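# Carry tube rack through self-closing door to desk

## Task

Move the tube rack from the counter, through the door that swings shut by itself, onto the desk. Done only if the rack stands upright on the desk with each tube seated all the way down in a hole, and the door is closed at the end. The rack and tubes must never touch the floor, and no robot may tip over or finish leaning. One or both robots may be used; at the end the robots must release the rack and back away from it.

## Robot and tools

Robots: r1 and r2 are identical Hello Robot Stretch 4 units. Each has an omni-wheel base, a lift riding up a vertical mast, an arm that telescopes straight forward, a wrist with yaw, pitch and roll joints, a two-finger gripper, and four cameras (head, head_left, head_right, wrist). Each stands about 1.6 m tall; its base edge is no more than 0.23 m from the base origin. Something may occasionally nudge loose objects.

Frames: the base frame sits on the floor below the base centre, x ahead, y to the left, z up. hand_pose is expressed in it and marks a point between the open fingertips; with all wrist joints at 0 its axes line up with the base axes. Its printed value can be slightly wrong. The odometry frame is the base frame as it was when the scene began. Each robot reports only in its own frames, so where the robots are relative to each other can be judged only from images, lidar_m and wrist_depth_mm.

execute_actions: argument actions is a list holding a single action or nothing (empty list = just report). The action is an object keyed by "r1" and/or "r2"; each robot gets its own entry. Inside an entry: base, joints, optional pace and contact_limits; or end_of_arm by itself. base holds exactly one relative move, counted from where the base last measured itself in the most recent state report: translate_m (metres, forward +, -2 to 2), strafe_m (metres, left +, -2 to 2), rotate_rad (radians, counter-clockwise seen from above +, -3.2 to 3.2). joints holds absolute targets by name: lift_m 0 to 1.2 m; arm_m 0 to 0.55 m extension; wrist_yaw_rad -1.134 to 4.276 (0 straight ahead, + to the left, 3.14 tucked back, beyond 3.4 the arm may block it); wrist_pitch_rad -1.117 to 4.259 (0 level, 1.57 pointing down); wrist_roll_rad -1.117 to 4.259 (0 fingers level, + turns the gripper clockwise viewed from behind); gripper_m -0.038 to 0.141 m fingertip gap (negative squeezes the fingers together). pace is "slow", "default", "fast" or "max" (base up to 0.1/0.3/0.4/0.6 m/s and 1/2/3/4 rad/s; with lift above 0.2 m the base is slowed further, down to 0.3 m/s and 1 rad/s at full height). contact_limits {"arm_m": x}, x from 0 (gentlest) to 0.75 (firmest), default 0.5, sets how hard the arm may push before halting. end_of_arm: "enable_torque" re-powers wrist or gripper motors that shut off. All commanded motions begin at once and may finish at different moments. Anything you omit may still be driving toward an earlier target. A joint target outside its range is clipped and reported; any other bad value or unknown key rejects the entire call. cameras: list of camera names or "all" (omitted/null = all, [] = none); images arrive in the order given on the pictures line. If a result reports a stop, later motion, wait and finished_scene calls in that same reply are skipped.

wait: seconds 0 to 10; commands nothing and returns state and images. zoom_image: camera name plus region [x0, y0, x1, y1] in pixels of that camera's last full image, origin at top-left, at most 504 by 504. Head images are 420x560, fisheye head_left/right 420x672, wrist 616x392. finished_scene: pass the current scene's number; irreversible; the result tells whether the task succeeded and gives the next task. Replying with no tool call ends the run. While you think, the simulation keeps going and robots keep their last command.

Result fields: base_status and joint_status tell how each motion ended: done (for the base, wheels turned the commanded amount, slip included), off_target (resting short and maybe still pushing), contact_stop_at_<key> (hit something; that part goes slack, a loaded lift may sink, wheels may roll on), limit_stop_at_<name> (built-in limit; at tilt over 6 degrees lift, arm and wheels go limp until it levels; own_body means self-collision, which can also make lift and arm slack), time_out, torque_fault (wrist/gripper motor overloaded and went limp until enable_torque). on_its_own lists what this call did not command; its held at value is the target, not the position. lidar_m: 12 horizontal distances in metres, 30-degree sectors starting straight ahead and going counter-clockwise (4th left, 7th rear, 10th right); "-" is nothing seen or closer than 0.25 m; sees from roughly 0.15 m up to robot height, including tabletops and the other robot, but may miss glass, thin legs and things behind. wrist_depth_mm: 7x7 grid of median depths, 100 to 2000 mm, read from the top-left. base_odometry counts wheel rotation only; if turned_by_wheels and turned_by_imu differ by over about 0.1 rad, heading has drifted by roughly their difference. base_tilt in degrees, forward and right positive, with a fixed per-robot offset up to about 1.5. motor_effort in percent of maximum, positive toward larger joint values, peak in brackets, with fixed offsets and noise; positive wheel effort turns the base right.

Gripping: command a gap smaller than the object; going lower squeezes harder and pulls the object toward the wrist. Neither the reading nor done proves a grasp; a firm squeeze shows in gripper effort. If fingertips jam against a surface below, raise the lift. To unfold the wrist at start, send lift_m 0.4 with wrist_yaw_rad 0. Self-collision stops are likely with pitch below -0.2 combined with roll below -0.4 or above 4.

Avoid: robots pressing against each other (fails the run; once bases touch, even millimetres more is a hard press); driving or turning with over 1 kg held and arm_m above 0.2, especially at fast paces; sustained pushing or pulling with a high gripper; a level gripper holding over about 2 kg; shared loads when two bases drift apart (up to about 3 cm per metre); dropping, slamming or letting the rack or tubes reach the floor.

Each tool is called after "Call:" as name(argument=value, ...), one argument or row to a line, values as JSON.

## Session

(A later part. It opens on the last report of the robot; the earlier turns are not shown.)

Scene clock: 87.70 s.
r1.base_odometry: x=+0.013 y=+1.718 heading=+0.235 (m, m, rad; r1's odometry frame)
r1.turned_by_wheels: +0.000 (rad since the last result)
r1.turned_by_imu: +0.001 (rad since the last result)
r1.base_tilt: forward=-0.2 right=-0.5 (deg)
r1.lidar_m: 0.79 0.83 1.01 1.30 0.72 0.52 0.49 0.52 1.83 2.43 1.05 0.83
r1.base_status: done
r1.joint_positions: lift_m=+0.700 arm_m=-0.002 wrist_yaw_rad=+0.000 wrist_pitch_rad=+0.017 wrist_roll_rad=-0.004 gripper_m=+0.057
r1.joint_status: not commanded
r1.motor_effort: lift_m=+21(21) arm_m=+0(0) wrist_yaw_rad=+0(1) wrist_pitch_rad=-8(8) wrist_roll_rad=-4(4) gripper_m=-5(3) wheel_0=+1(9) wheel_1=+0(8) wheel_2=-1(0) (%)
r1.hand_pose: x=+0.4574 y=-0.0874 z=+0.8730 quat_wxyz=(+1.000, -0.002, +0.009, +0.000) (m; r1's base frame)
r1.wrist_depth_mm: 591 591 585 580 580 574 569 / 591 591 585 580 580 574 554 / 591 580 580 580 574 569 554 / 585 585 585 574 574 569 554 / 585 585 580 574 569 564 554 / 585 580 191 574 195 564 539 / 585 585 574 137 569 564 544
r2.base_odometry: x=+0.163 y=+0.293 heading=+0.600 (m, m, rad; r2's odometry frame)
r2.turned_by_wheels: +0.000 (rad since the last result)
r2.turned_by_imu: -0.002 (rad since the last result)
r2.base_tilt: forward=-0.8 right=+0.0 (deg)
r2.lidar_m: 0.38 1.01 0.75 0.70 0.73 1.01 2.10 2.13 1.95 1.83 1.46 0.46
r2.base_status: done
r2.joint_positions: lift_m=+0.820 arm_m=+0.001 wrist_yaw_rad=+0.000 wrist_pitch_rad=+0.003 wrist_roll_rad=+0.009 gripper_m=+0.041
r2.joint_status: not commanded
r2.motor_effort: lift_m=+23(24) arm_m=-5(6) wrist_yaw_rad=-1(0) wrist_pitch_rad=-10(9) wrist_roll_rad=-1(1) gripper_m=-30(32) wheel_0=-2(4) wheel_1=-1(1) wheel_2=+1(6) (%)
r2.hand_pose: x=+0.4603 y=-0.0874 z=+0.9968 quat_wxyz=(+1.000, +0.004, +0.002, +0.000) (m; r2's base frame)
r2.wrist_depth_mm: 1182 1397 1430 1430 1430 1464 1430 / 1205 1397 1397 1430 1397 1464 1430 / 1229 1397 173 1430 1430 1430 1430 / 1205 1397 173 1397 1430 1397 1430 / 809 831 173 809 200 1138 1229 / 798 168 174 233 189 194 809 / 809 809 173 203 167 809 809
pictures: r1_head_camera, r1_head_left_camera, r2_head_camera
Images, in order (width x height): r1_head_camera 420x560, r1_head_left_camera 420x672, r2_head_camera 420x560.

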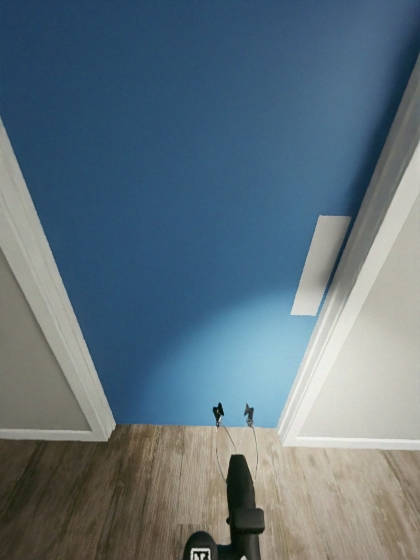

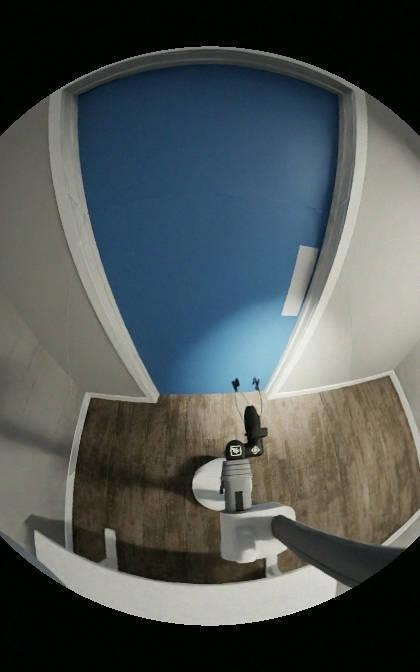

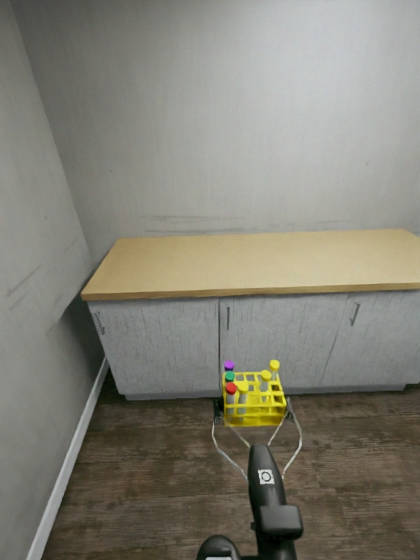

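Call:
execute_actions(
  actions=[
    {"r1":{"base":{"rotate_rad":-0.06},"joints":{"wrist_yaw_rad":3.1,"lift_m":0.4}}},
  ],
  cameras=[],
)

Call:
execute_actions(
  actions=[
    {"r1":{"base":{"strafe_m":-0.08}}},
  ],
  cameras=[],
)

Call:
execute_actions(
  actions=[
    {"r1":{"base":{"translate_m":0.9},"pace":"slow"}},
  ],
  cameras=["r1_head_left_camera","r1_head_camera"],
)

Scene clock: 112.43 s.
r1.base_odometry: x=+0.013 y=+1.718 heading=+0.175 (m, m, rad; r1's odometry frame)
r1.turned_by_wheels: -0.060 (rad since the last result)
r1.turned_by_imu: -0.057 (rad since the last result)
r1.base_tilt: forward=-0.2 right=-0.5 (deg)
r1.lidar_m: 0.78 0.83 0.97 1.31 0.80 0.53 0.48 0.52 0.67 2.41 1.11 0.84
r1.base_status: done
r1.joint_positions: lift_m=+0.400 arm_m=-0.002 wrist_yaw_rad=+3.099 wrist_pitch_rad=+0.017 wrist_roll_rad=-0.004 gripper_m=+0.057
r1.joint_status: all done
r1.motor_effort: lift_m=+15(21) arm_m=+0(0) wrist_yaw_rad=+2(9) wrist_pitch_rad=-8(7) wrist_roll_rad=-4(4) gripper_m=-4(3) wheel_0=+1(5) wheel_1=+2(4) wheel_2=+0(6) (%)
r1.hand_pose: x=-0.1155 y=+0.0995 z=+0.5735 quat_wxyz=(+0.021, -0.009, -0.002, +1.000) (m; r1's base frame)
r1.wrist_depth_mm: - 140 1397 1464 1464 1499 1499 / - 118 164 1430 1430 1464 1499 / - 122 167 1397 1430 1464 1430 / 138 139 233 1008 960 960 991 / 1336 1366 1366 1397 1397 1430 1430 / 1336 1336 191 1366 196 1430 1430 / 1308 931 1336 137 1366 1397 1042
r2.base_odometry: x=+0.163 y=+0.293 heading=+0.600 (m, m, rad; r2's odometry frame)
r2.turned_by_wheels: +0.000 (rad since the last result)
r2.turned_by_imu: -0.003 (rad since the last result)
r2.base_tilt: forward=-0.8 right=+0.0 (deg)
r2.lidar_m: 0.37 1.02 0.76 0.69 0.74 0.96 2.08 2.13 1.94 1.82 1.46 0.47
r2.base_status: not commanded
r2.joint_positions: lift_m=+0.820 arm_m=+0.001 wrist_yaw_rad=+0.000 wrist_pitch_rad=+0.003 wrist_roll_rad=+0.009 gripper_m=+0.041
r2.joint_status: not commanded
r2.motor_effort: lift_m=+23(24) arm_m=-5(5) wrist_yaw_rad=-1(0) wrist_pitch_rad=-9(10) wrist_roll_rad=-1(1) gripper_m=-32(25) wheel_0=-2(2) wheel_1=-1(1) wheel_2=+1(1) (%)
r2.hand_pose: x=+0.4603 y=-0.0874 z=+0.9968 quat_wxyz=(+1.000, +0.004, +0.002, +0.000) (m; r2's base frame)
r2.wrist_depth_mm: 1160 1430 1430 1430 1430 1430 1430 / 1182 1397 1430 1430 1430 1464 1464 / 1182 1397 173 1430 1430 1397 1430 / 1229 1397 174 1430 1430 1430 1430 / 798 831 174 809 200 1118 1205 / 809 169 174 232 190 195 809 / 798 798 173 203 167 820 820
pictures: none
No camera images: the call's "cameras" was empty. Leave "cameras" out to get every camera's image.

Scene clock: 113.77 s.
r1.base_odometry: x=+0.027 y=+1.639 heading=+0.175 (m, m, rad; r1's odometry frame)
r1.turned_by_wheels: +0.000 (rad since the last result)
r1.turned_by_imu: +0.001 (rad since the last result)
r1.base_tilt: forward=-0.2 right=-0.5 (deg)
r1.lidar_m: 0.79 0.82 0.95 1.38 0.78 0.54 0.48 0.49 1.72 2.35 1.11 0.82
r1.base_status: done
r1.joint_positions: lift_m=+0.400 arm_m=-0.002 wrist_yaw_rad=+3.100 wrist_pitch_rad=+0.017 wrist_roll_rad=-0.004 gripper_m=+0.057
r1.joint_status: not commanded
r1.motor_effort: lift_m=+15(15) arm_m=+0(0) wrist_yaw_rad=+2(2) wrist_pitch_rad=-7(7) wrist_roll_rad=-4(4) gripper_m=-2(4) wheel_0=+1(8) wheel_1=+1(8) wheel_2=+0(1) (%)
r1.hand_pose: x=-0.1155 y=+0.0995 z=+0.5735 quat_wxyz=(+0.021, -0.009, -0.002, +1.000) (m; r1's base frame)
r1.wrist_depth_mm: - 140 1366 1397 1430 1464 1464 / - 118 163 1397 1430 1464 1464 / - 122 166 1397 1430 1430 1464 / 138 138 232 991 960 976 976 / 1281 1336 1366 1366 1397 1430 1464 / 1308 1336 191 1397 196 1430 1464 / 1281 1229 1366 137 1366 1397 1366
r2.base_odometry: x=+0.163 y=+0.293 heading=+0.600 (m, m, rad; r2's odometry frame)
r2.turned_by_wheels: +0.000 (rad since the last result)
r2.turned_by_imu: +0.000 (rad since the last result)
r2.base_tilt: forward=-0.8 right=+0.0 (deg)
r2.lidar_m: 0.38 1.03 0.75 0.70 0.73 0.99 2.10 2.15 1.95 1.84 1.46 0.47
r2.base_status: not commanded
r2.joint_positions: lift_m=+0.820 arm_m=+0.001 wrist_yaw_rad=+0.000 wrist_pitch_rad=+0.003 wrist_roll_rad=+0.009 gripper_m=+0.041
r2.joint_status: not commanded
r2.motor_effort: lift_m=+24(24) arm_m=-6(5) wrist_yaw_rad=-1(2) wrist_pitch_rad=-12(8) wrist_roll_rad=-1(2) gripper_m=-30(28) wheel_0=-2(2) wheel_1=-1(1) wheel_2=+1(1) (%)
r2.hand_pose: x=+0.4603 y=-0.0874 z=+0.9968 quat_wxyz=(+1.000, +0.004, +0.002, +0.000) (m; r2's base frame)
r2.wrist_depth_mm: 1160 1397 1430 1397 1430 1430 1464 / 1205 1397 1366 1430 1464 1430 1464 / 1205 1397 173 1397 1430 1430 1430 / 1205 1397 173 1397 1430 1397 1464 / 809 842 174 820 200 1118 1229 / 798 168 174 233 190 194 809 / 809 798 172 203 167 809 809
pictures: none
No camera images: the call's "cameras" was empty. Leave "cameras" out to get every camera's image.

action 0: r1: "base": translate_m = 0.9 would last too long for one action: at the pace "slow" translate_m can be at most 0.766 in either direction: name a faster pace, or command the rest in another action

Call:
execute_actions(
  actions=[
    {"r1":{"base":{"translate_m":0.75},"pace":"slow"}},
  ],
  cameras=["r1_head_left_camera","r1_head_camera"],
)

Scene clock: 124.70 s.
r1.base_odometry: x=+0.765 y=+1.770 heading=+0.175 (m, m, rad; r1's odometry frame)
r1.turned_by_wheels: +0.000 (rad since the last result)
r1.turned_by_imu: +0.045 (rad since the last result)
r1.base_tilt: forward=-0.3 right=-0.5 (deg)
r1.lidar_m: - 0.25 0.25 0.47 1.47 1.28 1.21 1.27 2.43 0.32 0.34 0.25
r1.base_status: done
r1.joint_positions: lift_m=+0.400 arm_m=-0.002 wrist_yaw_rad=+3.115 wrist_pitch_rad=+0.017 wrist_roll_rad=-0.004 gripper_m=+0.057
r1.joint_status: not commanded
r1.on_its_own: wrist_yaw_rad is at rest, and its effort (-43) is outside its rest range (-13 to +13)
r1.motor_effort: lift_m=+16(16) arm_m=+0(0) wrist_yaw_rad=-43(51) wrist_pitch_rad=-9(8) wrist_roll_rad=-4(5) gripper_m=-4(5) wheel_0=+5(27) wheel_1=+16(18) wheel_2=-19(22) (%)
r1.hand_pose: x=-0.1172 y=+0.0950 z=+0.5734 quat_wxyz=(+0.013, -0.009, -0.002, +1.000) (m; r1's base frame)
r1.wrist_depth_mm: - 140 265 - - - 1863 / - 116 144 - - - 1808 / - 119 152 - - - 1863 / 138 138 211 - - - 1808 / 227 - - - - - 1921 / 1661 - 192 - 196 - 1808 / 1308 1336 1464 137 1499 1464 1537
r2.base_odometry: x=+0.163 y=+0.293 heading=+0.600 (m, m, rad; r2's odometry frame)
r2.turned_by_wheels: +0.000 (rad since the last result)
r2.turned_by_imu: -0.004 (rad since the last result)
r2.base_tilt: forward=-0.8 right=+0.0 (deg)
r2.lidar_m: 0.38 1.03 0.74 0.69 0.73 0.99 2.09 2.15 1.79 1.66 1.46 0.46
r2.base_status: not commanded
r2.joint_positions: lift_m=+0.820 arm_m=+0.001 wrist_yaw_rad=+0.000 wrist_pitch_rad=+0.003 wrist_roll_rad=+0.009 gripper_m=+0.041
r2.joint_status: not commanded
r2.motor_effort: lift_m=+24(23) arm_m=-6(6) wrist_yaw_rad=-1(1) wrist_pitch_rad=-10(12) wrist_roll_rad=-1(2) gripper_m=-26(30) wheel_0=-2(2) wheel_1=-1(1) wheel_2=+1(1) (%)
r2.hand_pose: x=+0.4603 y=-0.0874 z=+0.9968 quat_wxyz=(+1.000, +0.004, +0.002, +0.000) (m; r2's base frame)
r2.wrist_depth_mm: 1160 1397 1430 1430 1464 1430 1430 / 1182 1397 1430 1397 1430 1430 1464 / 1205 1397 173 1397 1430 1464 1464 / 1205 1397 174 1397 1397 1430 1464 / 809 842 174 809 201 1118 1205 / 809 169 174 233 190 195 809 / 798 798 173 203 167 809 809
pictures: r1_head_camera, r1_head_left_camera
Images, in order (width x height): r1_head_camera 420x560, r1_head_left_camera 420x672.

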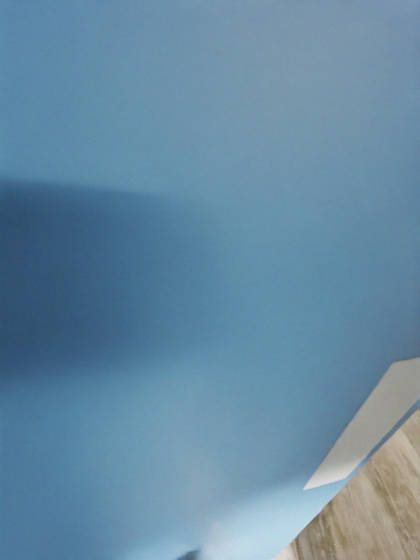

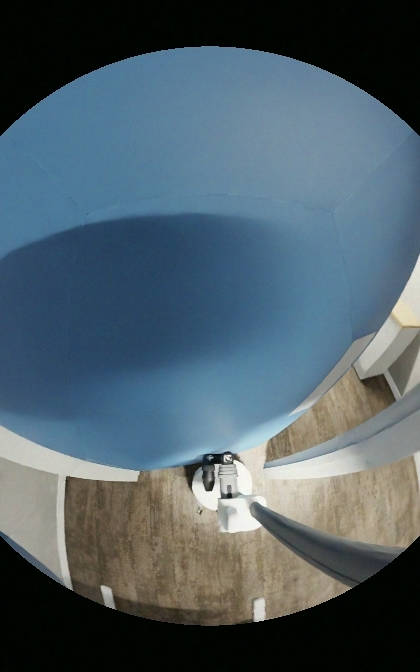

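Call:
execute_actions(
  actions=[
    {"r1":{"base":{"rotate_rad":-0.7},"pace":"slow"}},
  ],
  cameras=[],
)

Call:
execute_actions(
  actions=[
    {"r1":{"base":{"strafe_m":0.25},"pace":"slow"}},
  ],
  cameras=["r1_head_left_camera","r1_head_right_camera"],
)

Scene clock: 131.37 s.
r1.base_odometry: x=+0.764 y=+1.769 heading=-0.525 (m, m, rad; r1's odometry frame)
r1.turned_by_wheels: -0.700 (rad since the last result)
r1.turned_by_imu: -0.416 (rad since the last result)
r1.base_tilt: forward=-0.3 right=-0.3 (deg)
r1.lidar_m: 0.25 - 0.25 0.28 0.55 1.43 1.23 1.20 1.29 2.46 0.42 0.34
r1.base_status: done
r1.joint_positions: lift_m=+0.400 arm_m=-0.002 wrist_yaw_rad=+3.118 wrist_pitch_rad=+0.017 wrist_roll_rad=-0.004 gripper_m=+0.057
r1.joint_status: not commanded
r1.on_its_own: wrist_yaw_rad is at rest, and its effort (-50) is outside its rest range (-13 to +13)
r1.motor_effort: lift_m=+16(16) arm_m=+0(1) wrist_yaw_rad=-50(56) wrist_pitch_rad=-7(7) wrist_roll_rad=-4(4) gripper_m=-4(3) wheel_0=+3(5) wheel_1=+16(21) wheel_2=-15(17) (%)
r1.hand_pose: x=-0.1174 y=+0.0943 z=+0.5734 quat_wxyz=(+0.012, -0.009, -0.002, +1.000) (m; r1's base frame)
r1.wrist_depth_mm: - 140 263 - - 1537 1281 / - 115 142 - - 1537 1255 / - 118 150 - - 1537 1255 / 138 138 208 - - 1499 1229 / 225 1863 - - - 1499 1229 / 1661 1863 192 - 196 1499 1205 / 1281 1336 1537 137 1464 1336 1229
r2.base_odometry: x=+0.163 y=+0.293 heading=+0.600 (m, m, rad; r2's odometry frame)
r2.turned_by_wheels: +0.000 (rad since the last result)
r2.turned_by_imu: -0.002 (rad since the last result)
r2.base_tilt: forward=-0.8 right=+0.0 (deg)
r2.lidar_m: 0.37 1.02 0.73 0.70 0.73 0.99 2.09 2.13 1.78 1.70 1.46 0.45
r2.base_status: not commanded
r2.joint_positions: lift_m=+0.820 arm_m=+0.001 wrist_yaw_rad=+0.000 wrist_pitch_rad=+0.003 wrist_roll_rad=+0.009 gripper_m=+0.041
r2.joint_status: not commanded
r2.motor_effort: lift_m=+24(24) arm_m=-5(5) wrist_yaw_rad=-1(1) wrist_pitch_rad=-11(10) wrist_roll_rad=-1(0) gripper_m=-31(26) wheel_0=-2(2) wheel_1=-1(1) wheel_2=+1(1) (%)
r2.hand_pose: x=+0.4603 y=-0.0874 z=+0.9968 quat_wxyz=(+1.000, +0.004, +0.002, +0.000) (m; r2's base frame)
r2.wrist_depth_mm: 1182 1430 1430 1430 1430 1430 1430 / 1182 1397 1430 1397 1430 1430 1430 / 1205 1397 174 1397 1430 1430 1464 / 1229 1397 174 1430 1430 1430 1430 / 820 820 174 809 200 1118 1205 / 809 168 174 232 190 194 809 / 798 809 173 203 167 809 809
pictures: none
No camera images: the call's "cameras" was empty. Leave "cameras" out to get every camera's image.

Scene clock: 136.03 s.
r1.base_odometry: x=+0.658 y=+1.855 heading=-0.788 (m, m, rad; r1's odometry frame)
r1.turned_by_wheels: -0.264 (rad since the last result)
r1.turned_by_imu: -0.307 (rad since the last result)
r1.base_tilt: forward=-0.1 right=-0.5 (deg)
r1.lidar_m: 0.25 0.25 0.25 0.25 0.46 1.28 1.28 1.09 1.09 2.21 2.46 0.41
r1.base_status: strafe_m contact_stop (by the wheels' count: +0.004 of +0.250)
r1.joint_positions: lift_m=+0.400 arm_m=-0.002 wrist_yaw_rad=+3.101 wrist_pitch_rad=+0.017 wrist_roll_rad=-0.004 gripper_m=+0.057
r1.joint_status: not commanded
r1.on_its_own: the wheels are slack since a contact_stop
r1.motor_effort: lift_m=+17(19) arm_m=+0(1) wrist_yaw_rad=-1(55) wrist_pitch_rad=-8(9) wrist_roll_rad=-4(4) gripper_m=-2(4) wheel_0=+0(16) wheel_1=+0(35) wheel_2=+0(20) (%)
r1.hand_pose: x=-0.1158 y=+0.0992 z=+0.5733 quat_wxyz=(+0.021, -0.009, -0.002, +1.000) (m; r1's base frame)
r1.wrist_depth_mm: - 140 - 1863 1499 1229 1118 / - 118 163 1863 1499 1255 1060 / - 122 165 1863 1499 1255 1078 / 138 138 232 1808 1499 1229 1060 / 1618 1921 - 1808 1464 1255 1060 / 1618 1863 191 1808 196 1229 1060 / 1336 1336 1464 137 1366 1138 1060
r2.base_odometry: x=+0.163 y=+0.293 heading=+0.600 (m, m, rad; r2's odometry frame)
r2.turned_by_wheels: +0.000 (rad since the last result)
r2.turned_by_imu: -0.002 (rad since the last result)
r2.base_tilt: forward=-0.8 right=-0.1 (deg)
r2.lidar_m: 0.38 1.03 0.75 0.71 0.72 0.96 2.10 2.13 1.94 1.85 1.48 0.45
r2.base_status: not commanded
r2.joint_positions: lift_m=+0.820 arm_m=+0.001 wrist_yaw_rad=+0.000 wrist_pitch_rad=+0.003 wrist_roll_rad=+0.009 gripper_m=+0.041
r2.joint_status: not commanded
r2.motor_effort: lift_m=+24(24) arm_m=-5(6) wrist_yaw_rad=+0(1) wrist_pitch_rad=-11(10) wrist_roll_rad=+0(0) gripper_m=-30(28) wheel_0=-2(2) wheel_1=-1(1) wheel_2=+1(1) (%)
r2.hand_pose: x=+0.4603 y=-0.0874 z=+0.9968 quat_wxyz=(+1.000, +0.004, +0.002, +0.000) (m; r2's base frame)
r2.wrist_depth_mm: 1182 1397 1430 1397 1430 1430 1430 / 1182 1397 1397 1430 1397 1464 1464 / 1205 1430 173 1397 1397 1430 1430 / 1205 1397 173 1397 1397 1464 1430 / 809 831 174 809 200 1098 1205 / 798 168 174 233 189 195 809 / 798 798 173 202 167 809 809
pictures: r1_head_left_camera, r1_head_right_camera
Images, in order (width x height): r1_head_left_camera 420x672, r1_head_right_camera 420x672.

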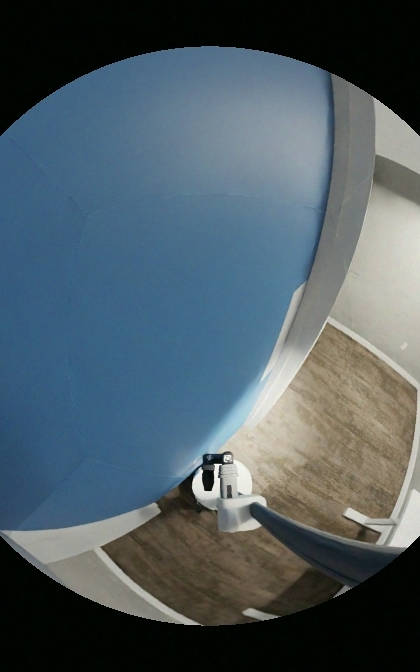

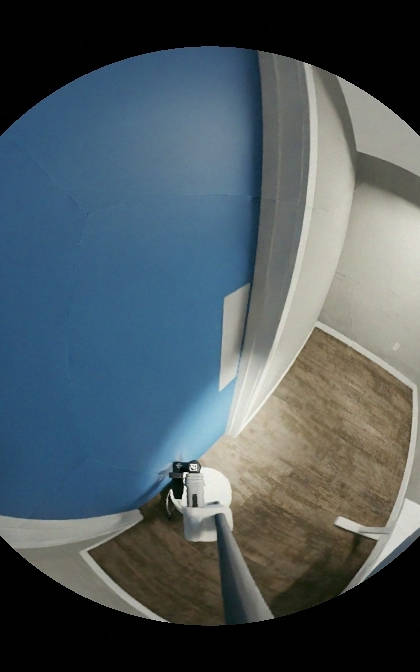

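Call:
execute_actions(
  actions=[
    {"r1":{"base":{"translate_m":-0.2}}},
  ],
  cameras=[],
)

Call:
execute_actions(
  actions=[
    {"r1":{"base":{"rotate_rad":-2.46}}},
  ],
  cameras=["r1_head_left_camera","r1_head_right_camera"],
)

Scene clock: 148.30 s.
r1.base_odometry: x=+0.517 y=+1.996 heading=-0.789 (m, m, rad; r1's odometry frame)
r1.turned_by_wheels: +0.000 (rad since the last result)
r1.turned_by_imu: +0.002 (rad since the last result)
r1.base_tilt: forward=-0.2 right=-0.5 (deg)
r1.lidar_m: 0.41 0.34 0.34 0.42 0.60 1.13 1.10 0.94 0.94 1.11 2.59 0.69
r1.base_status: done
r1.joint_positions: lift_m=+0.400 arm_m=-0.002 wrist_yaw_rad=+3.100 wrist_pitch_rad=+0.017 wrist_roll_rad=-0.004 gripper_m=+0.057
r1.joint_status: not commanded
r1.motor_effort: lift_m=+17(17) arm_m=+0(1) wrist_yaw_rad=-1(1) wrist_pitch_rad=-8(9) wrist_roll_rad=-4(4) gripper_m=-4(3) wheel_0=-2(6) wheel_1=+0(6) wheel_2=-2(7) (%)
r1.hand_pose: x=-0.1157 y=+0.0992 z=+0.5733 quat_wxyz=(+0.021, -0.009, -0.002, +1.000) (m; r1's base frame)
r1.wrist_depth_mm: - 140 - 1661 1366 1118 976 / - 118 163 1661 1336 1118 976 / - 122 166 1661 1336 1118 960 / 138 139 231 1661 1308 1118 976 / 1499 1756 - 1661 1308 1098 946 / 1537 1756 191 1618 196 1098 946 / 1308 1308 1464 137 1281 1042 946
r2.base_odometry: x=+0.163 y=+0.293 heading=+0.600 (m, m, rad; r2's odometry frame)
r2.turned_by_wheels: +0.000 (rad since the last result)
r2.turned_by_imu: -0.002 (rad since the last result)
r2.base_tilt: forward=-0.8 right=+0.0 (deg)
r2.lidar_m: 0.39 1.03 0.73 0.69 0.73 0.99 2.08 2.13 1.95 1.84 1.47 0.48
r2.base_status: not commanded
r2.joint_positions: lift_m=+0.820 arm_m=+0.001 wrist_yaw_rad=+0.000 wrist_pitch_rad=+0.003 wrist_roll_rad=+0.009 gripper_m=+0.041
r2.joint_status: not commanded
r2.motor_effort: lift_m=+23(23) arm_m=-5(5) wrist_yaw_rad=-1(2) wrist_pitch_rad=-10(10) wrist_roll_rad=-1(0) gripper_m=-27(31) wheel_0=-2(2) wheel_1=-1(1) wheel_2=+1(1) (%)
r2.hand_pose: x=+0.4603 y=-0.0874 z=+0.9968 quat_wxyz=(+1.000, +0.004, +0.002, +0.000) (m; r2's base frame)
r2.wrist_depth_mm: 1160 1397 1397 1430 1430 1397 1464 / 1205 1397 1397 1430 1430 1430 1430 / 1205 1430 173 1397 1430 1430 1430 / 1205 1397 173 1430 1430 1464 1430 / 809 831 174 809 200 1118 1205 / 798 168 174 233 190 195 809 / 798 809 173 203 167 798 809
pictures: none
No camera images: the call's "cameras" was empty. Leave "cameras" out to get every camera's image.

Scene clock: 150.80 s.
r1.base_odometry: x=+0.517 y=+1.996 heading=+3.035 (m, m, rad; r1's odometry frame)
r1.turned_by_wheels: -2.460 (rad since the last result)
r1.turned_by_imu: -2.408 (rad since the last result)
r1.base_tilt: forward=-0.2 right=-0.5 (deg)
r1.lidar_m: 0.94 0.95 2.31 1.52 0.52 0.38 0.33 0.34 0.46 0.86 1.17 1.02
r1.base_status: done
r1.joint_positions: lift_m=+0.400 arm_m=-0.002 wrist_yaw_rad=+3.100 wrist_pitch_rad=+0.017 wrist_roll_rad=-0.004 gripper_m=+0.057
r1.joint_status: not commanded
r1.motor_effort: lift_m=+17(17) arm_m=+0(0) wrist_yaw_rad=+0(1) wrist_pitch_rad=-8(8) wrist_roll_rad=-4(4) gripper_m=-4(4) wheel_0=+1(7) wheel_1=-1(8) wheel_2=+0(6) (%)
r1.hand_pose: x=-0.1157 y=+0.0993 z=+0.5733 quat_wxyz=(+0.021, -0.009, -0.002, +1.000) (m; r1's base frame)
r1.wrist_depth_mm: - 140 477 484 496 504 512 / - 118 163 484 496 504 508 / - 122 166 484 492 504 512 / 138 138 231 480 492 500 508 / 452 459 469 480 488 496 508 / 452 459 192 480 196 496 504 / 449 455 466 137 480 496 504
r2.base_odometry: x=+0.163 y=+0.293 heading=+0.600 (m, m, rad; r2's odometry frame)
r2.turned_by_wheels: +0.000 (rad since the last result)
r2.turned_by_imu: -0.001 (rad since the last result)
r2.base_tilt: forward=-0.8 right=+0.0 (deg)
r2.lidar_m: 0.38 1.02 0.75 0.70 0.72 0.97 2.09 2.15 1.95 1.85 1.49 0.46
r2.base_status: not commanded
r2.joint_positions: lift_m=+0.820 arm_m=+0.001 wrist_yaw_rad=+0.000 wrist_pitch_rad=+0.003 wrist_roll_rad=+0.009 gripper_m=+0.041
r2.joint_status: not commanded
r2.motor_effort: lift_m=+24(24) arm_m=-5(5) wrist_yaw_rad=-1(1) wrist_pitch_rad=-9(10) wrist_roll_rad=-2(2) gripper_m=-28(30) wheel_0=-2(2) wheel_1=-1(1) wheel_2=+1(1) (%)
r2.hand_pose: x=+0.4603 y=-0.0874 z=+0.9968 quat_wxyz=(+1.000, +0.004, +0.002, +0.000) (m; r2's base frame)
r2.wrist_depth_mm: 1182 1397 1397 1430 1464 1430 1464 / 1182 1430 1397 1397 1430 1430 1430 / 1182 1430 173 1430 1430 1430 1430 / 1205 1397 173 1397 1430 1430 1430 / 798 831 174 809 200 1138 1205 / 798 168 174 233 190 194 809 / 809 809 173 203 167 809 809
pictures: r1_head_left_camera, r1_head_right_camera
Images, in order (width x height): r1_head_left_camera 420x672, r1_head_right_camera 420x672.

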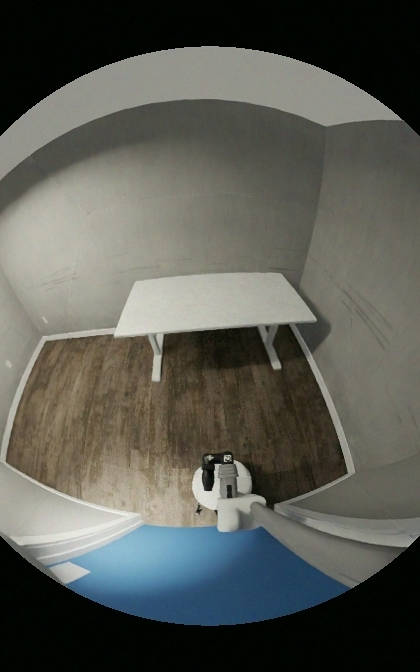

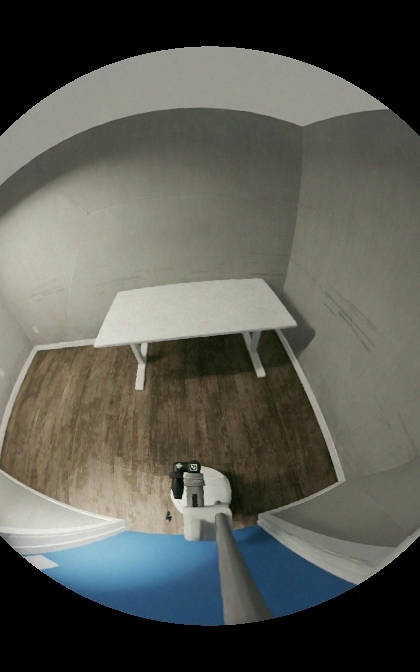

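Call:
execute_actions(
  actions=[
    {"r1":{"base":{"rotate_rad":0.08}}},
  ],
  cameras=[],
)

Call:
execute_actions(
  actions=[
    {"r1":{"base":{"strafe_m":0.18}}},
  ],
  cameras=[],
)

Call:
execute_actions(
  actions=[
    {"r1":{"base":{"translate_m":-0.6},"pace":"slow"}},
  ],
  cameras=["r1_head_left_camera","r1_head_right_camera"],
)

Scene clock: 156.00 s.
r1.base_odometry: x=+0.517 y=+1.997 heading=+3.114 (m, m, rad; r1's odometry frame)
r1.turned_by_wheels: +0.080 (rad since the last result)
r1.turned_by_imu: +0.079 (rad since the last result)
r1.base_tilt: forward=-0.2 right=-0.5 (deg)
r1.lidar_m: 0.93 0.99 2.49 1.07 0.49 0.35 0.33 0.35 0.46 1.13 1.18 0.99
r1.base_status: done
r1.joint_positions: lift_m=+0.400 arm_m=-0.002 wrist_yaw_rad=+3.100 wrist_pitch_rad=+0.017 wrist_roll_rad=-0.004 gripper_m=+0.057
r1.joint_status: not commanded
r1.motor_effort: lift_m=+17(17) arm_m=+0(0) wrist_yaw_rad=+0(1) wrist_pitch_rad=-7(8) wrist_roll_rad=-4(4) gripper_m=-4(4) wheel_0=-1(3) wheel_1=-1(5) wheel_2=+1(4) (%)
r1.hand_pose: x=-0.1157 y=+0.0993 z=+0.5733 quat_wxyz=(+0.021, -0.009, -0.002, +1.000) (m; r1's base frame)
r1.wrist_depth_mm: - 140 473 480 477 477 480 / - 118 163 480 477 473 477 / - 122 166 473 473 473 477 / 138 138 231 473 477 473 473 / 469 466 469 469 473 469 473 / 466 466 191 466 195 469 469 / 466 466 466 138 466 469 462
r2.base_odometry: x=+0.163 y=+0.293 heading=+0.600 (m, m, rad; r2's odometry frame)
r2.turned_by_wheels: +0.000 (rad since the last result)
r2.turned_by_imu: -0.001 (rad since the last result)
r2.base_tilt: forward=-0.8 right=+0.0 (deg)
r2.lidar_m: 0.38 1.02 0.75 0.70 0.73 0.96 2.10 2.14 1.95 1.84 1.45 0.45
r2.base_status: not commanded
r2.joint_positions: lift_m=+0.820 arm_m=+0.001 wrist_yaw_rad=+0.000 wrist_pitch_rad=+0.003 wrist_roll_rad=+0.009 gripper_m=+0.041
r2.joint_status: not commanded
r2.motor_effort: lift_m=+23(24) arm_m=-6(5) wrist_yaw_rad=-2(1) wrist_pitch_rad=-10(12) wrist_roll_rad=+0(0) gripper_m=-35(30) wheel_0=-2(2) wheel_1=-1(1) wheel_2=+1(1) (%)
r2.hand_pose: x=+0.4603 y=-0.0874 z=+0.9968 quat_wxyz=(+1.000, +0.004, +0.002, +0.000) (m; r2's base frame)
r2.wrist_depth_mm: 1182 1430 1430 1430 1397 1430 1430 / 1205 1397 1397 1397 1464 1430 1430 / 1182 1397 173 1430 1430 1464 1464 / 1205 1397 173 1397 1430 1430 1430 / 809 831 174 820 200 1118 1229 / 798 168 174 233 190 195 809 / 798 809 172 203 167 809 798
pictures: none
No camera images: the call's "cameras" was empty. Leave "cameras" out to get every camera's image.

Scene clock: 157.87 s.
r1.base_odometry: x=+0.512 y=+1.817 heading=+3.114 (m, m, rad; r1's odometry frame)
r1.turned_by_wheels: +0.000 (rad since the last result)
r1.turned_by_imu: +0.000 (rad since the last result)
r1.base_tilt: forward=-0.3 right=-0.6 (deg)
r1.lidar_m: 0.94 0.98 2.47 1.08 0.48 0.36 0.34 0.37 0.52 1.12 1.36 0.99
r1.base_status: done
r1.joint_positions: lift_m=+0.400 arm_m=-0.002 wrist_yaw_rad=+3.100 wrist_pitch_rad=+0.017 wrist_roll_rad=-0.004 gripper_m=+0.057
r1.joint_status: not commanded
r1.motor_effort: lift_m=+17(17) arm_m=+0(1) wrist_yaw_rad=+0(0) wrist_pitch_rad=-9(8) wrist_roll_rad=-4(4) gripper_m=-3(5) wheel_0=-1(8) wheel_1=-1(8) wheel_2=+0(0) (%)
r1.hand_pose: x=-0.1157 y=+0.0993 z=+0.5733 quat_wxyz=(+0.021, -0.009, -0.002, +1.000) (m; r1's base frame)
r1.wrist_depth_mm: - 140 477 480 477 477 480 / - 118 163 477 473 473 477 / - 122 166 473 477 473 473 / 138 138 232 469 469 473 469 / 466 469 469 469 466 473 469 / 466 466 191 466 196 466 469 / 462 466 469 137 462 466 466
r2.base_odometry: x=+0.163 y=+0.293 heading=+0.600 (m, m, rad; r2's odometry frame)
r2.turned_by_wheels: +0.000 (rad since the last result)
r2.turned_by_imu: -0.001 (rad since the last result)
r2.base_tilt: forward=-0.8 right=+0.0 (deg)
r2.lidar_m: 0.39 1.02 0.74 0.69 0.73 0.99 2.08 2.13 1.93 1.83 1.46 0.45
r2.base_status: not commanded
r2.joint_positions: lift_m=+0.820 arm_m=+0.001 wrist_yaw_rad=+0.000 wrist_pitch_rad=+0.003 wrist_roll_rad=+0.009 gripper_m=+0.041
r2.joint_status: not commanded
r2.motor_effort: lift_m=+24(23) arm_m=-5(6) wrist_yaw_rad=-1(1) wrist_pitch_rad=-10(10) wrist_roll_rad=-1(2) gripper_m=-29(30) wheel_0=-2(2) wheel_1=-1(1) wheel_2=+1(1) (%)
r2.hand_pose: x=+0.4603 y=-0.0874 z=+0.9968 quat_wxyz=(+1.000, +0.004, +0.002, +0.000) (m; r2's base frame)
r2.wrist_depth_mm: 1182 1397 1397 1430 1430 1464 1464 / 1182 1430 1397 1397 1430 1430 1430 / 1205 1430 173 1397 1430 1430 1464 / 1182 1397 174 1397 1430 1430 1430 / 798 831 174 809 200 1138 1205 / 798 168 175 232 189 195 820 / 798 798 173 202 167 809 809
pictures: none
No camera images: the call's "cameras" was empty. Leave "cameras" out to get every camera's image.

Scene clock: 161.63 s.
r1.base_odometry: x=+0.658 y=+1.812 heading=-3.089 (m, m, rad; r1's odometry frame)
r1.turned_by_wheels: +0.080 (rad since the last result)
r1.turned_by_imu: +0.075 (rad since the last result)
r1.base_tilt: forward=-0.2 right=-0.5 (deg)
r1.lidar_m: 1.09 1.16 2.47 0.46 0.27 0.25 - 0.25 0.34 0.77 1.41 1.12
r1.base_status: translate_m contact_stop (by the wheels' count: -0.146 of -0.600)
r1.joint_positions: lift_m=+0.400 arm_m=-0.002 wrist_yaw_rad=+3.100 wrist_pitch_rad=+0.017 wrist_roll_rad=-0.004 gripper_m=+0.057
r1.joint_status: not commanded
r1.on_its_own: the wheels are slack since a contact_stop
r1.motor_effort: lift_m=+18(18) arm_m=+0(0) wrist_yaw_rad=+0(2) wrist_pitch_rad=-9(8) wrist_roll_rad=-4(4) gripper_m=-4(3) wheel_0=+0(20) wheel_1=+0(35) wheel_2=+0(24) (%)
r1.hand_pose: x=-0.1157 y=+0.0993 z=+0.5733 quat_wxyz=(+0.021, -0.009, -0.002, +1.000) (m; r1's base frame)
r1.wrist_depth_mm: - 140 329 325 320 315 310 / - 118 163 324 319 312 307 / - 122 166 324 317 310 307 / 138 138 232 320 315 310 306 / 336 332 327 320 315 309 304 / 336 329 191 317 196 307 304 / 332 330 324 137 312 306 301
r2.base_odometry: x=+0.163 y=+0.293 heading=+0.600 (m, m, rad; r2's odometry frame)
r2.turned_by_wheels: +0.000 (rad since the last result)
r2.turned_by_imu: -0.001 (rad since the last result)
r2.base_tilt: forward=-0.7 right=+0.0 (deg)
r2.lidar_m: 0.37 1.03 0.75 0.69 0.73 1.00 2.08 2.12 1.95 1.84 1.44 0.48
r2.base_status: not commanded
r2.joint_positions: lift_m=+0.820 arm_m=+0.001 wrist_yaw_rad=+0.000 wrist_pitch_rad=+0.003 wrist_roll_rad=+0.009 gripper_m=+0.041
r2.joint_status: not commanded
r2.motor_effort: lift_m=+24(23) arm_m=-5(5) wrist_yaw_rad=-1(1) wrist_pitch_rad=-10(10) wrist_roll_rad=-2(1) gripper_m=-27(33) wheel_0=-2(2) wheel_1=-1(1) wheel_2=+1(1) (%)
r2.hand_pose: x=+0.4603 y=-0.0874 z=+0.9968 quat_wxyz=(+1.000, +0.004, +0.002, +0.000) (m; r2's base frame)
r2.wrist_depth_mm: 1182 1430 1430 1397 1397 1464 1464 / 1205 1397 1397 1430 1430 1430 1430 / 1205 1397 174 1430 1430 1430 1464 / 1205 1397 174 1397 1430 1430 1430 / 809 842 174 820 200 1138 1205 / 798 168 174 233 189 194 809 / 798 788 172 203 167 809 820
pictures: r1_head_left_camera, r1_head_right_camera
Images, in order (width x height): r1_head_left_camera 420x672, r1_head_right_camera 420x672.

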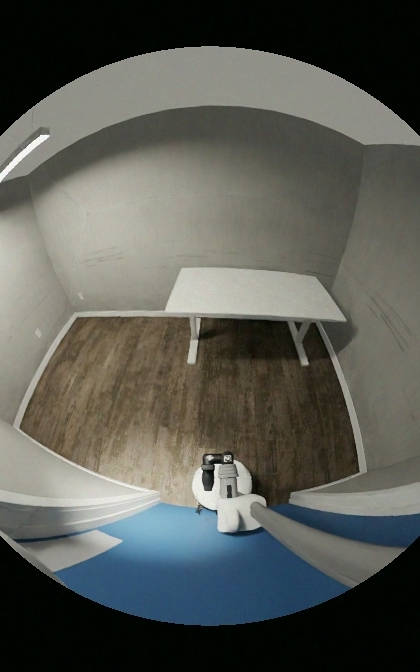

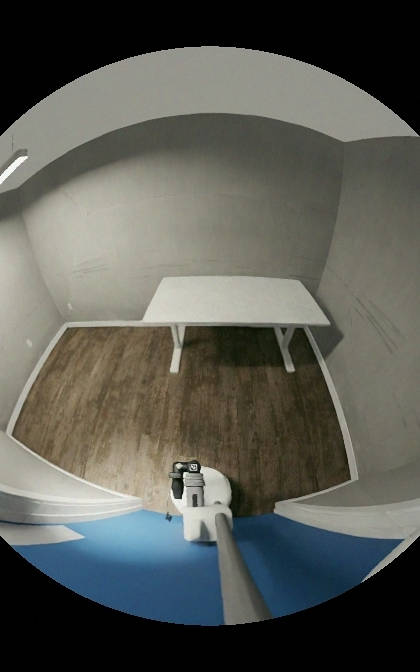

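Call:
execute_actions(
  actions=[
    {"r1":{"base":{"translate_m":0.04}}},
  ],
  cameras=[],
)

Call:
execute_actions(
  actions=[
    {"r1":{"base":{"strafe_m":0.13}}},
  ],
  cameras=["r1_head_left_camera"],
)

Call:
execute_actions(
  actions=[
    {"r1":{"base":{"translate_m":-0.6},"pace":"slow"}},
  ],
  cameras=["r1_head_left_camera"],
)

Scene clock: 170.77 s.
r1.base_odometry: x=+0.618 y=+1.810 heading=-3.089 (m, m, rad; r1's odometry frame)
r1.turned_by_wheels: +0.000 (rad since the last result)
r1.turned_by_imu: +0.001 (rad since the last result)
r1.base_tilt: forward=-0.2 right=-0.5 (deg)
r1.lidar_m: 1.04 1.13 2.48 0.50 0.33 0.25 0.25 0.27 0.39 0.99 1.39 1.07
r1.base_status: done
r1.joint_positions: lift_m=+0.400 arm_m=-0.002 wrist_yaw_rad=+3.100 wrist_pitch_rad=+0.017 wrist_roll_rad=-0.004 gripper_m=+0.057
r1.joint_status: not commanded
r1.motor_effort: lift_m=+18(18) arm_m=+0(0) wrist_yaw_rad=+0(0) wrist_pitch_rad=-8(8) wrist_roll_rad=-4(4) gripper_m=-5(4) wheel_0=+0(4) wheel_1=-1(6) wheel_2=+0(8) (%)
r1.hand_pose: x=-0.1157 y=+0.0993 z=+0.5733 quat_wxyz=(+0.021, -0.009, -0.002, +1.000) (m; r1's base frame)
r1.wrist_depth_mm: - 140 370 366 359 353 349 / - 118 163 364 357 351 345 / - 122 166 364 357 351 345 / 138 138 232 362 355 347 343 / 377 370 366 359 353 349 343 / 375 373 191 357 196 345 340 / 377 368 362 137 351 342 340
r2.base_odometry: x=+0.163 y=+0.293 heading=+0.600 (m, m, rad; r2's odometry frame)
r2.turned_by_wheels: +0.000 (rad since the last result)
r2.turned_by_imu: -0.001 (rad since the last result)
r2.base_tilt: forward=-0.8 right=+0.0 (deg)
r2.lidar_m: 0.39 1.02 0.74 0.70 0.73 0.98 2.09 2.14 1.95 1.82 1.45 0.48
r2.base_status: not commanded
r2.joint_positions: lift_m=+0.820 arm_m=+0.001 wrist_yaw_rad=+0.000 wrist_pitch_rad=+0.003 wrist_roll_rad=+0.009 gripper_m=+0.041
r2.joint_status: not commanded
r2.motor_effort: lift_m=+24(23) arm_m=-5(5) wrist_yaw_rad=-1(0) wrist_pitch_rad=-10(9) wrist_roll_rad=-1(1) gripper_m=-26(30) wheel_0=-2(2) wheel_1=-1(1) wheel_2=+1(1) (%)
r2.hand_pose: x=+0.4603 y=-0.0874 z=+0.9968 quat_wxyz=(+1.000, +0.004, +0.002, +0.000) (m; r2's base frame)
r2.wrist_depth_mm: 1160 1397 1430 1397 1430 1430 1430 / 1182 1430 1430 1430 1464 1430 1430 / 1205 1397 174 1430 1430 1464 1464 / 1205 1397 174 1430 1397 1430 1464 / 809 820 174 820 200 1118 1205 / 798 168 174 233 189 195 809 / 809 798 172 202 167 798 809
pictures: none
No camera images: the call's "cameras" was empty. Leave "cameras" out to get every camera's image.

Scene clock: 172.40 s.
r1.base_odometry: x=+0.625 y=+1.680 heading=-3.089 (m, m, rad; r1's odometry frame)
r1.turned_by_wheels: +0.000 (rad since the last result)
r1.turned_by_imu: +0.000 (rad since the last result)
r1.base_tilt: forward=-0.2 right=-0.5 (deg)
r1.lidar_m: 1.06 1.96 2.34 0.51 0.31 0.25 0.25 0.25 0.39 0.94 1.41 1.08
r1.base_status: done
r1.joint_positions: lift_m=+0.400 arm_m=-0.002 wrist_yaw_rad=+3.100 wrist_pitch_rad=+0.017 wrist_roll_rad=-0.004 gripper_m=+0.057
r1.joint_status: not commanded
r1.motor_effort: lift_m=+18(18) arm_m=+0(0) wrist_yaw_rad=+0(0) wrist_pitch_rad=-7(8) wrist_roll_rad=-4(5) gripper_m=-5(3) wheel_0=-1(9) wheel_1=+0(7) wheel_2=+0(0) (%)
r1.hand_pose: x=-0.1157 y=+0.0993 z=+0.5733 quat_wxyz=(+0.021, -0.009, -0.002, +1.000) (m; r1's base frame)
r1.wrist_depth_mm: - 140 362 355 349 343 338 / - 118 163 351 345 340 336 / - 122 166 353 345 340 336 / 138 139 232 347 343 338 332 / 366 364 355 349 345 338 332 / 366 359 191 347 196 336 330 / 364 359 353 137 340 334 330
r2.base_odometry: x=+0.163 y=+0.293 heading=+0.600 (m, m, rad; r2's odometry frame)
r2.turned_by_wheels: +0.000 (rad since the last result)
r2.turned_by_imu: -0.001 (rad since the last result)
r2.base_tilt: forward=-0.8 right=+0.0 (deg)
r2.lidar_m: 0.39 1.01 0.76 0.70 0.74 0.97 2.09 2.13 1.94 1.85 1.47 0.45
r2.base_status: not commanded
r2.joint_positions: lift_m=+0.820 arm_m=+0.001 wrist_yaw_rad=+0.000 wrist_pitch_rad=+0.003 wrist_roll_rad=+0.009 gripper_m=+0.041
r2.joint_status: not commanded
r2.motor_effort: lift_m=+23(24) arm_m=-6(5) wrist_yaw_rad=-1(1) wrist_pitch_rad=-10(11) wrist_roll_rad=-2(1) gripper_m=-30(30) wheel_0=-2(2) wheel_1=-1(1) wheel_2=+1(1) (%)
r2.hand_pose: x=+0.4603 y=-0.0874 z=+0.9968 quat_wxyz=(+1.000, +0.004, +0.002, +0.000) (m; r2's base frame)
r2.wrist_depth_mm: 1182 1430 1430 1430 1430 1430 1430 / 1182 1430 1397 1397 1430 1464 1464 / 1205 1397 174 1430 1430 1397 1464 / 1205 1430 173 1397 1430 1430 1464 / 809 842 174 820 200 1138 1205 / 798 168 174 233 190 195 809 / 798 809 173 203 167 809 820
pictures: r1_head_left_camera
Images, in order (width x height): r1_head_left_camera 420x672.

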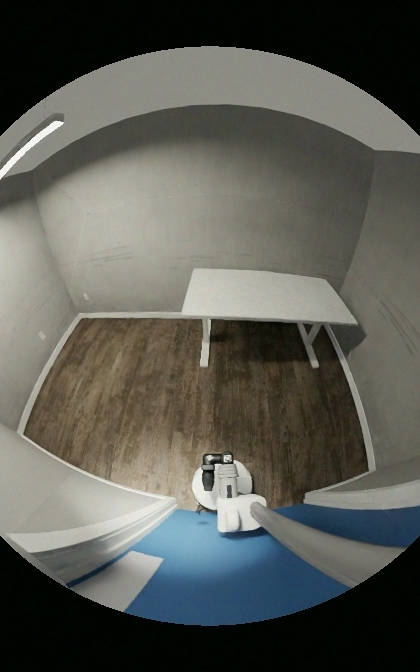

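Scene clock: 179.67 s.
r1.base_odometry: x=+1.223 y=+1.712 heading=-3.089 (m, m, rad; r1's odometry frame)
r1.turned_by_wheels: +0.000 (rad since the last result)
r1.turned_by_imu: +0.007 (rad since the last result)
r1.base_tilt: forward=-0.2 right=-0.5 (deg)
r1.lidar_m: 1.64 0.49 0.48 1.71 1.80 0.35 0.25 - 0.25 0.25 0.48 1.69
r1.base_status: done
r1.joint_positions: lift_m=+0.400 arm_m=-0.002 wrist_yaw_rad=+3.100 wrist_pitch_rad=+0.017 wrist_roll_rad=-0.004 gripper_m=+0.057
r1.joint_status: not commanded
r1.motor_effort: lift_m=+18(18) arm_m=+1(1) wrist_yaw_rad=+1(1) wrist_pitch_rad=-9(9) wrist_roll_rad=-4(4) gripper_m=-3(4) wheel_0=-2(15) wheel_1=-12(26) wheel_2=+13(26) (%)
r1.hand_pose: x=-0.1157 y=+0.0994 z=+0.5733 quat_wxyz=(+0.021, -0.009, -0.002, +1.000) (m; r1's base frame)
r1.wrist_depth_mm: - 140 389 469 - - - / - 118 163 469 - - - / - 122 166 473 - - - / 138 138 233 469 - - - / 285 330 392 469 - - - / 290 329 192 473 196 1537 - / 287 312 387 137 1464 1397 1537
r2.base_odometry: x=+0.163 y=+0.293 heading=+0.600 (m, m, rad; r2's odometry frame)
r2.turned_by_wheels: +0.000 (rad since the last result)
r2.turned_by_imu: -0.003 (rad since the last result)
r2.base_tilt: forward=-0.8 right=+0.0 (deg)
r2.lidar_m: 0.39 1.01 0.75 0.70 0.71 0.98 2.08 2.13 1.30 1.84 1.47 0.45
r2.base_status: not commanded
r2.joint_positions: lift_m=+0.820 arm_m=+0.001 wrist_yaw_rad=+0.000 wrist_pitch_rad=+0.003 wrist_roll_rad=+0.009 gripper_m=+0.041
r2.joint_status: not commanded
r2.motor_effort: lift_m=+24(24) arm_m=-5(6) wrist_yaw_rad=-1(0) wrist_pitch_rad=-11(10) wrist_roll_rad=-1(1) gripper_m=-29(31) wheel_0=-2(2) wheel_1=-1(1) wheel_2=+1(1) (%)
r2.hand_pose: x=+0.4603 y=-0.0874 z=+0.9968 quat_wxyz=(+1.000, +0.004, +0.002, +0.000) (m; r2's base frame)
r2.wrist_depth_mm: 1182 1366 1397 1430 1430 1430 1464 / 1182 1397 1397 1430 1430 1430 1397 / 1205 1397 174 1430 1430 1430 1430 / 1205 1397 173 1464 1397 1430 1464 / 809 831 174 820 200 1138 1205 / 798 168 175 232 189 195 809 / 798 809 173 202 167 809 809
pictures: r1_head_left_camera
Images, in order (width x height): r1_head_left_camera 420x672.

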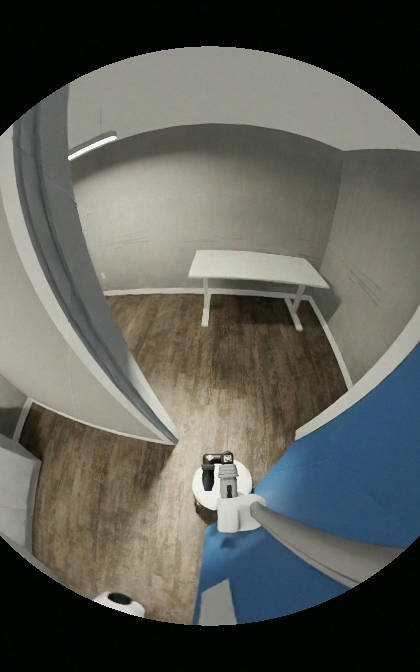

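Call:
execute_actions(
  actions=[
    {"r1":{"base":{"strafe_m":-0.25},"pace":"slow"}},
  ],
  cameras=[],
)

Call:
execute_actions(
  actions=[
    {"r1":{"base":{"translate_m":-0.35},"pace":"slow"}},
  ],
  cameras=["r1_head_left_camera","r1_head_right_camera","r2_head_right_camera"],
)

Scene clock: 187.33 s.
r1.base_odometry: x=+1.210 y=+1.961 heading=-3.090 (m, m, rad; r1's odometry frame)
r1.turned_by_wheels: -0.001 (rad since the last result)
r1.turned_by_imu: +0.000 (rad since the last result)
r1.base_tilt: forward=-0.2 right=-0.5 (deg)
r1.lidar_m: 1.63 1.76 0.68 1.64 1.92 1.65 0.29 0.25 - 0.25 0.28 1.67
r1.base_status: done
r1.joint_positions: lift_m=+0.400 arm_m=-0.002 wrist_yaw_rad=+3.100 wrist_pitch_rad=+0.017 wrist_roll_rad=-0.004 gripper_m=+0.057
r1.joint_status: not commanded
r1.motor_effort: lift_m=+17(18) arm_m=+1(0) wrist_yaw_rad=+1(1) wrist_pitch_rad=-7(7) wrist_roll_rad=-3(4) gripper_m=-5(3) wheel_0=+12(14) wheel_1=-17(24) wheel_2=-3(12) (%)
r1.hand_pose: x=-0.1157 y=+0.0994 z=+0.5733 quat_wxyz=(+0.021, -0.009, -0.002, +1.000) (m; r1's base frame)
r1.wrist_depth_mm: - 140 512 741 - - - / - 118 163 750 - - - / - 122 166 - - - - / 138 138 232 - - - - / 309 394 517 - - - - / 320 392 191 1863 196 1863 - / 315 362 517 137 1464 1430 1430
r2.base_odometry: x=+0.163 y=+0.293 heading=+0.600 (m, m, rad; r2's odometry frame)
r2.turned_by_wheels: +0.000 (rad since the last result)
r2.turned_by_imu: -0.002 (rad since the last result)
r2.base_tilt: forward=-0.8 right=+0.0 (deg)
r2.lidar_m: 0.39 1.03 0.75 0.70 0.70 0.98 2.09 2.14 1.30 1.85 1.47 0.46
r2.base_status: not commanded
r2.joint_positions: lift_m=+0.820 arm_m=+0.001 wrist_yaw_rad=+0.000 wrist_pitch_rad=+0.003 wrist_roll_rad=+0.009 gripper_m=+0.041
r2.joint_status: not commanded
r2.motor_effort: lift_m=+23(24) arm_m=-5(5) wrist_yaw_rad=-1(1) wrist_pitch_rad=-9(11) wrist_roll_rad=-1(1) gripper_m=-29(32) wheel_0=-2(2) wheel_1=-1(1) wheel_2=+1(1) (%)
r2.hand_pose: x=+0.4603 y=-0.0874 z=+0.9968 quat_wxyz=(+1.000, +0.004, +0.002, +0.000) (m; r2's base frame)
r2.wrist_depth_mm: 1160 1397 1430 1430 1397 1464 1430 / 1205 1430 1397 1430 1397 1430 1464 / 1205 1397 174 1397 1430 1430 1464 / 1182 1397 174 1397 1430 1430 1430 / 809 820 174 809 200 1118 1229 / 798 168 175 233 190 194 820 / 798 798 173 202 167 809 809
pictures: none
No camera images: the call's "cameras" was empty. Leave "cameras" out to get every camera's image.

Scene clock: 192.13 s.
r1.base_odometry: x=+1.560 y=+1.979 heading=-3.089 (m, m, rad; r1's odometry frame)
r1.turned_by_wheels: +0.000 (rad since the last result)
r1.turned_by_imu: +0.003 (rad since the last result)
r1.base_tilt: forward=-0.2 right=-0.5 (deg)
r1.lidar_m: 1.97 0.90 0.99 1.98 1.40 1.35 1.96 0.25 - - 0.25 0.43
r1.base_status: done
r1.joint_positions: lift_m=+0.400 arm_m=-0.002 wrist_yaw_rad=+3.100 wrist_pitch_rad=+0.017 wrist_roll_rad=-0.004 gripper_m=+0.057
r1.joint_status: not commanded
r1.motor_effort: lift_m=+18(18) arm_m=+0(0) wrist_yaw_rad=+1(0) wrist_pitch_rad=-6(7) wrist_roll_rad=-4(4) gripper_m=-4(4) wheel_0=+4(10) wheel_1=-9(22) wheel_2=+8(27) (%)
r1.hand_pose: x=-0.1157 y=+0.0994 z=+0.5733 quat_wxyz=(+0.021, -0.009, -0.002, +1.000) (m; r1's base frame)
r1.wrist_depth_mm: - 140 - - - - - / - 118 163 - - - 1160 / - 122 166 - - - 1921 / 138 138 232 - - - 1921 / 340 462 - - - - 1983 / 353 462 191 - 196 1983 1336 / 353 421 1464 137 1464 1336 1138
r2.base_odometry: x=+0.163 y=+0.293 heading=+0.600 (m, m, rad; r2's odometry frame)
r2.turned_by_wheels: +0.000 (rad since the last result)
r2.turned_by_imu: -0.002 (rad since the last result)
r2.base_tilt: forward=-0.8 right=+0.0 (deg)
r2.lidar_m: 0.37 1.04 0.74 0.71 0.72 0.98 2.09 1.42 1.35 1.83 1.48 0.46
r2.base_status: not commanded
r2.joint_positions: lift_m=+0.820 arm_m=+0.001 wrist_yaw_rad=+0.000 wrist_pitch_rad=+0.003 wrist_roll_rad=+0.009 gripper_m=+0.041
r2.joint_status: not commanded
r2.motor_effort: lift_m=+23(24) arm_m=-5(5) wrist_yaw_rad=+0(1) wrist_pitch_rad=-11(11) wrist_roll_rad=-1(1) gripper_m=-30(31) wheel_0=-2(2) wheel_1=-1(1) wheel_2=+1(1) (%)
r2.hand_pose: x=+0.4603 y=-0.0874 z=+0.9968 quat_wxyz=(+1.000, +0.004, +0.002, +0.000) (m; r2's base frame)
r2.wrist_depth_mm: 1182 1397 1397 1430 1430 1430 1464 / 1182 1397 1430 1430 1430 1430 1430 / 1205 1397 173 1430 1397 1430 1430 / 1205 1397 174 1430 1397 1430 1430 / 809 831 174 809 200 1118 1205 / 809 168 175 232 190 195 809 / 809 798 173 202 167 809 809
pictures: r1_head_left_camera, r1_head_right_camera, r2_head_right_camera
Images, in order (width x height): r1_head_left_camera 420x672, r1_head_right_camera 420x672, r2_head_right_camera 420x672.

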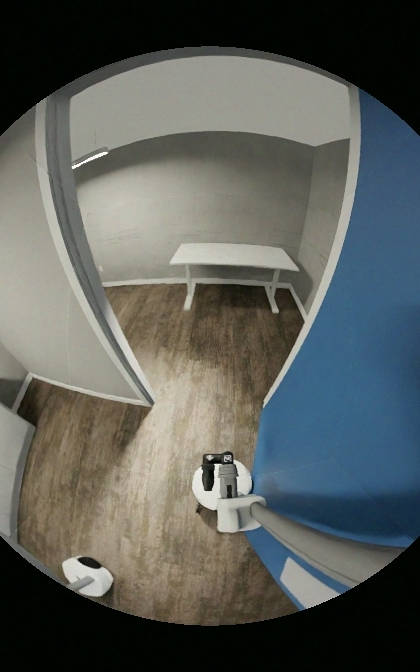

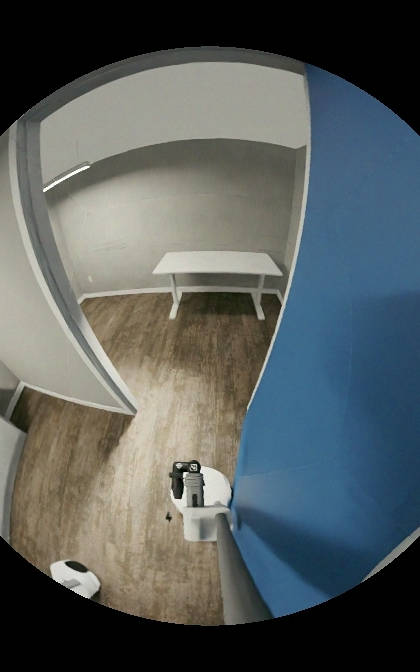

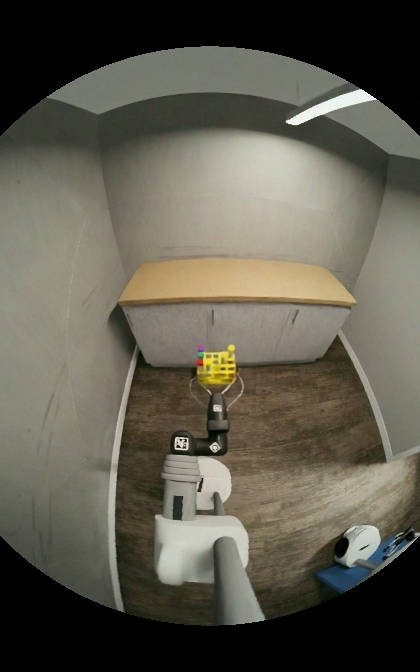

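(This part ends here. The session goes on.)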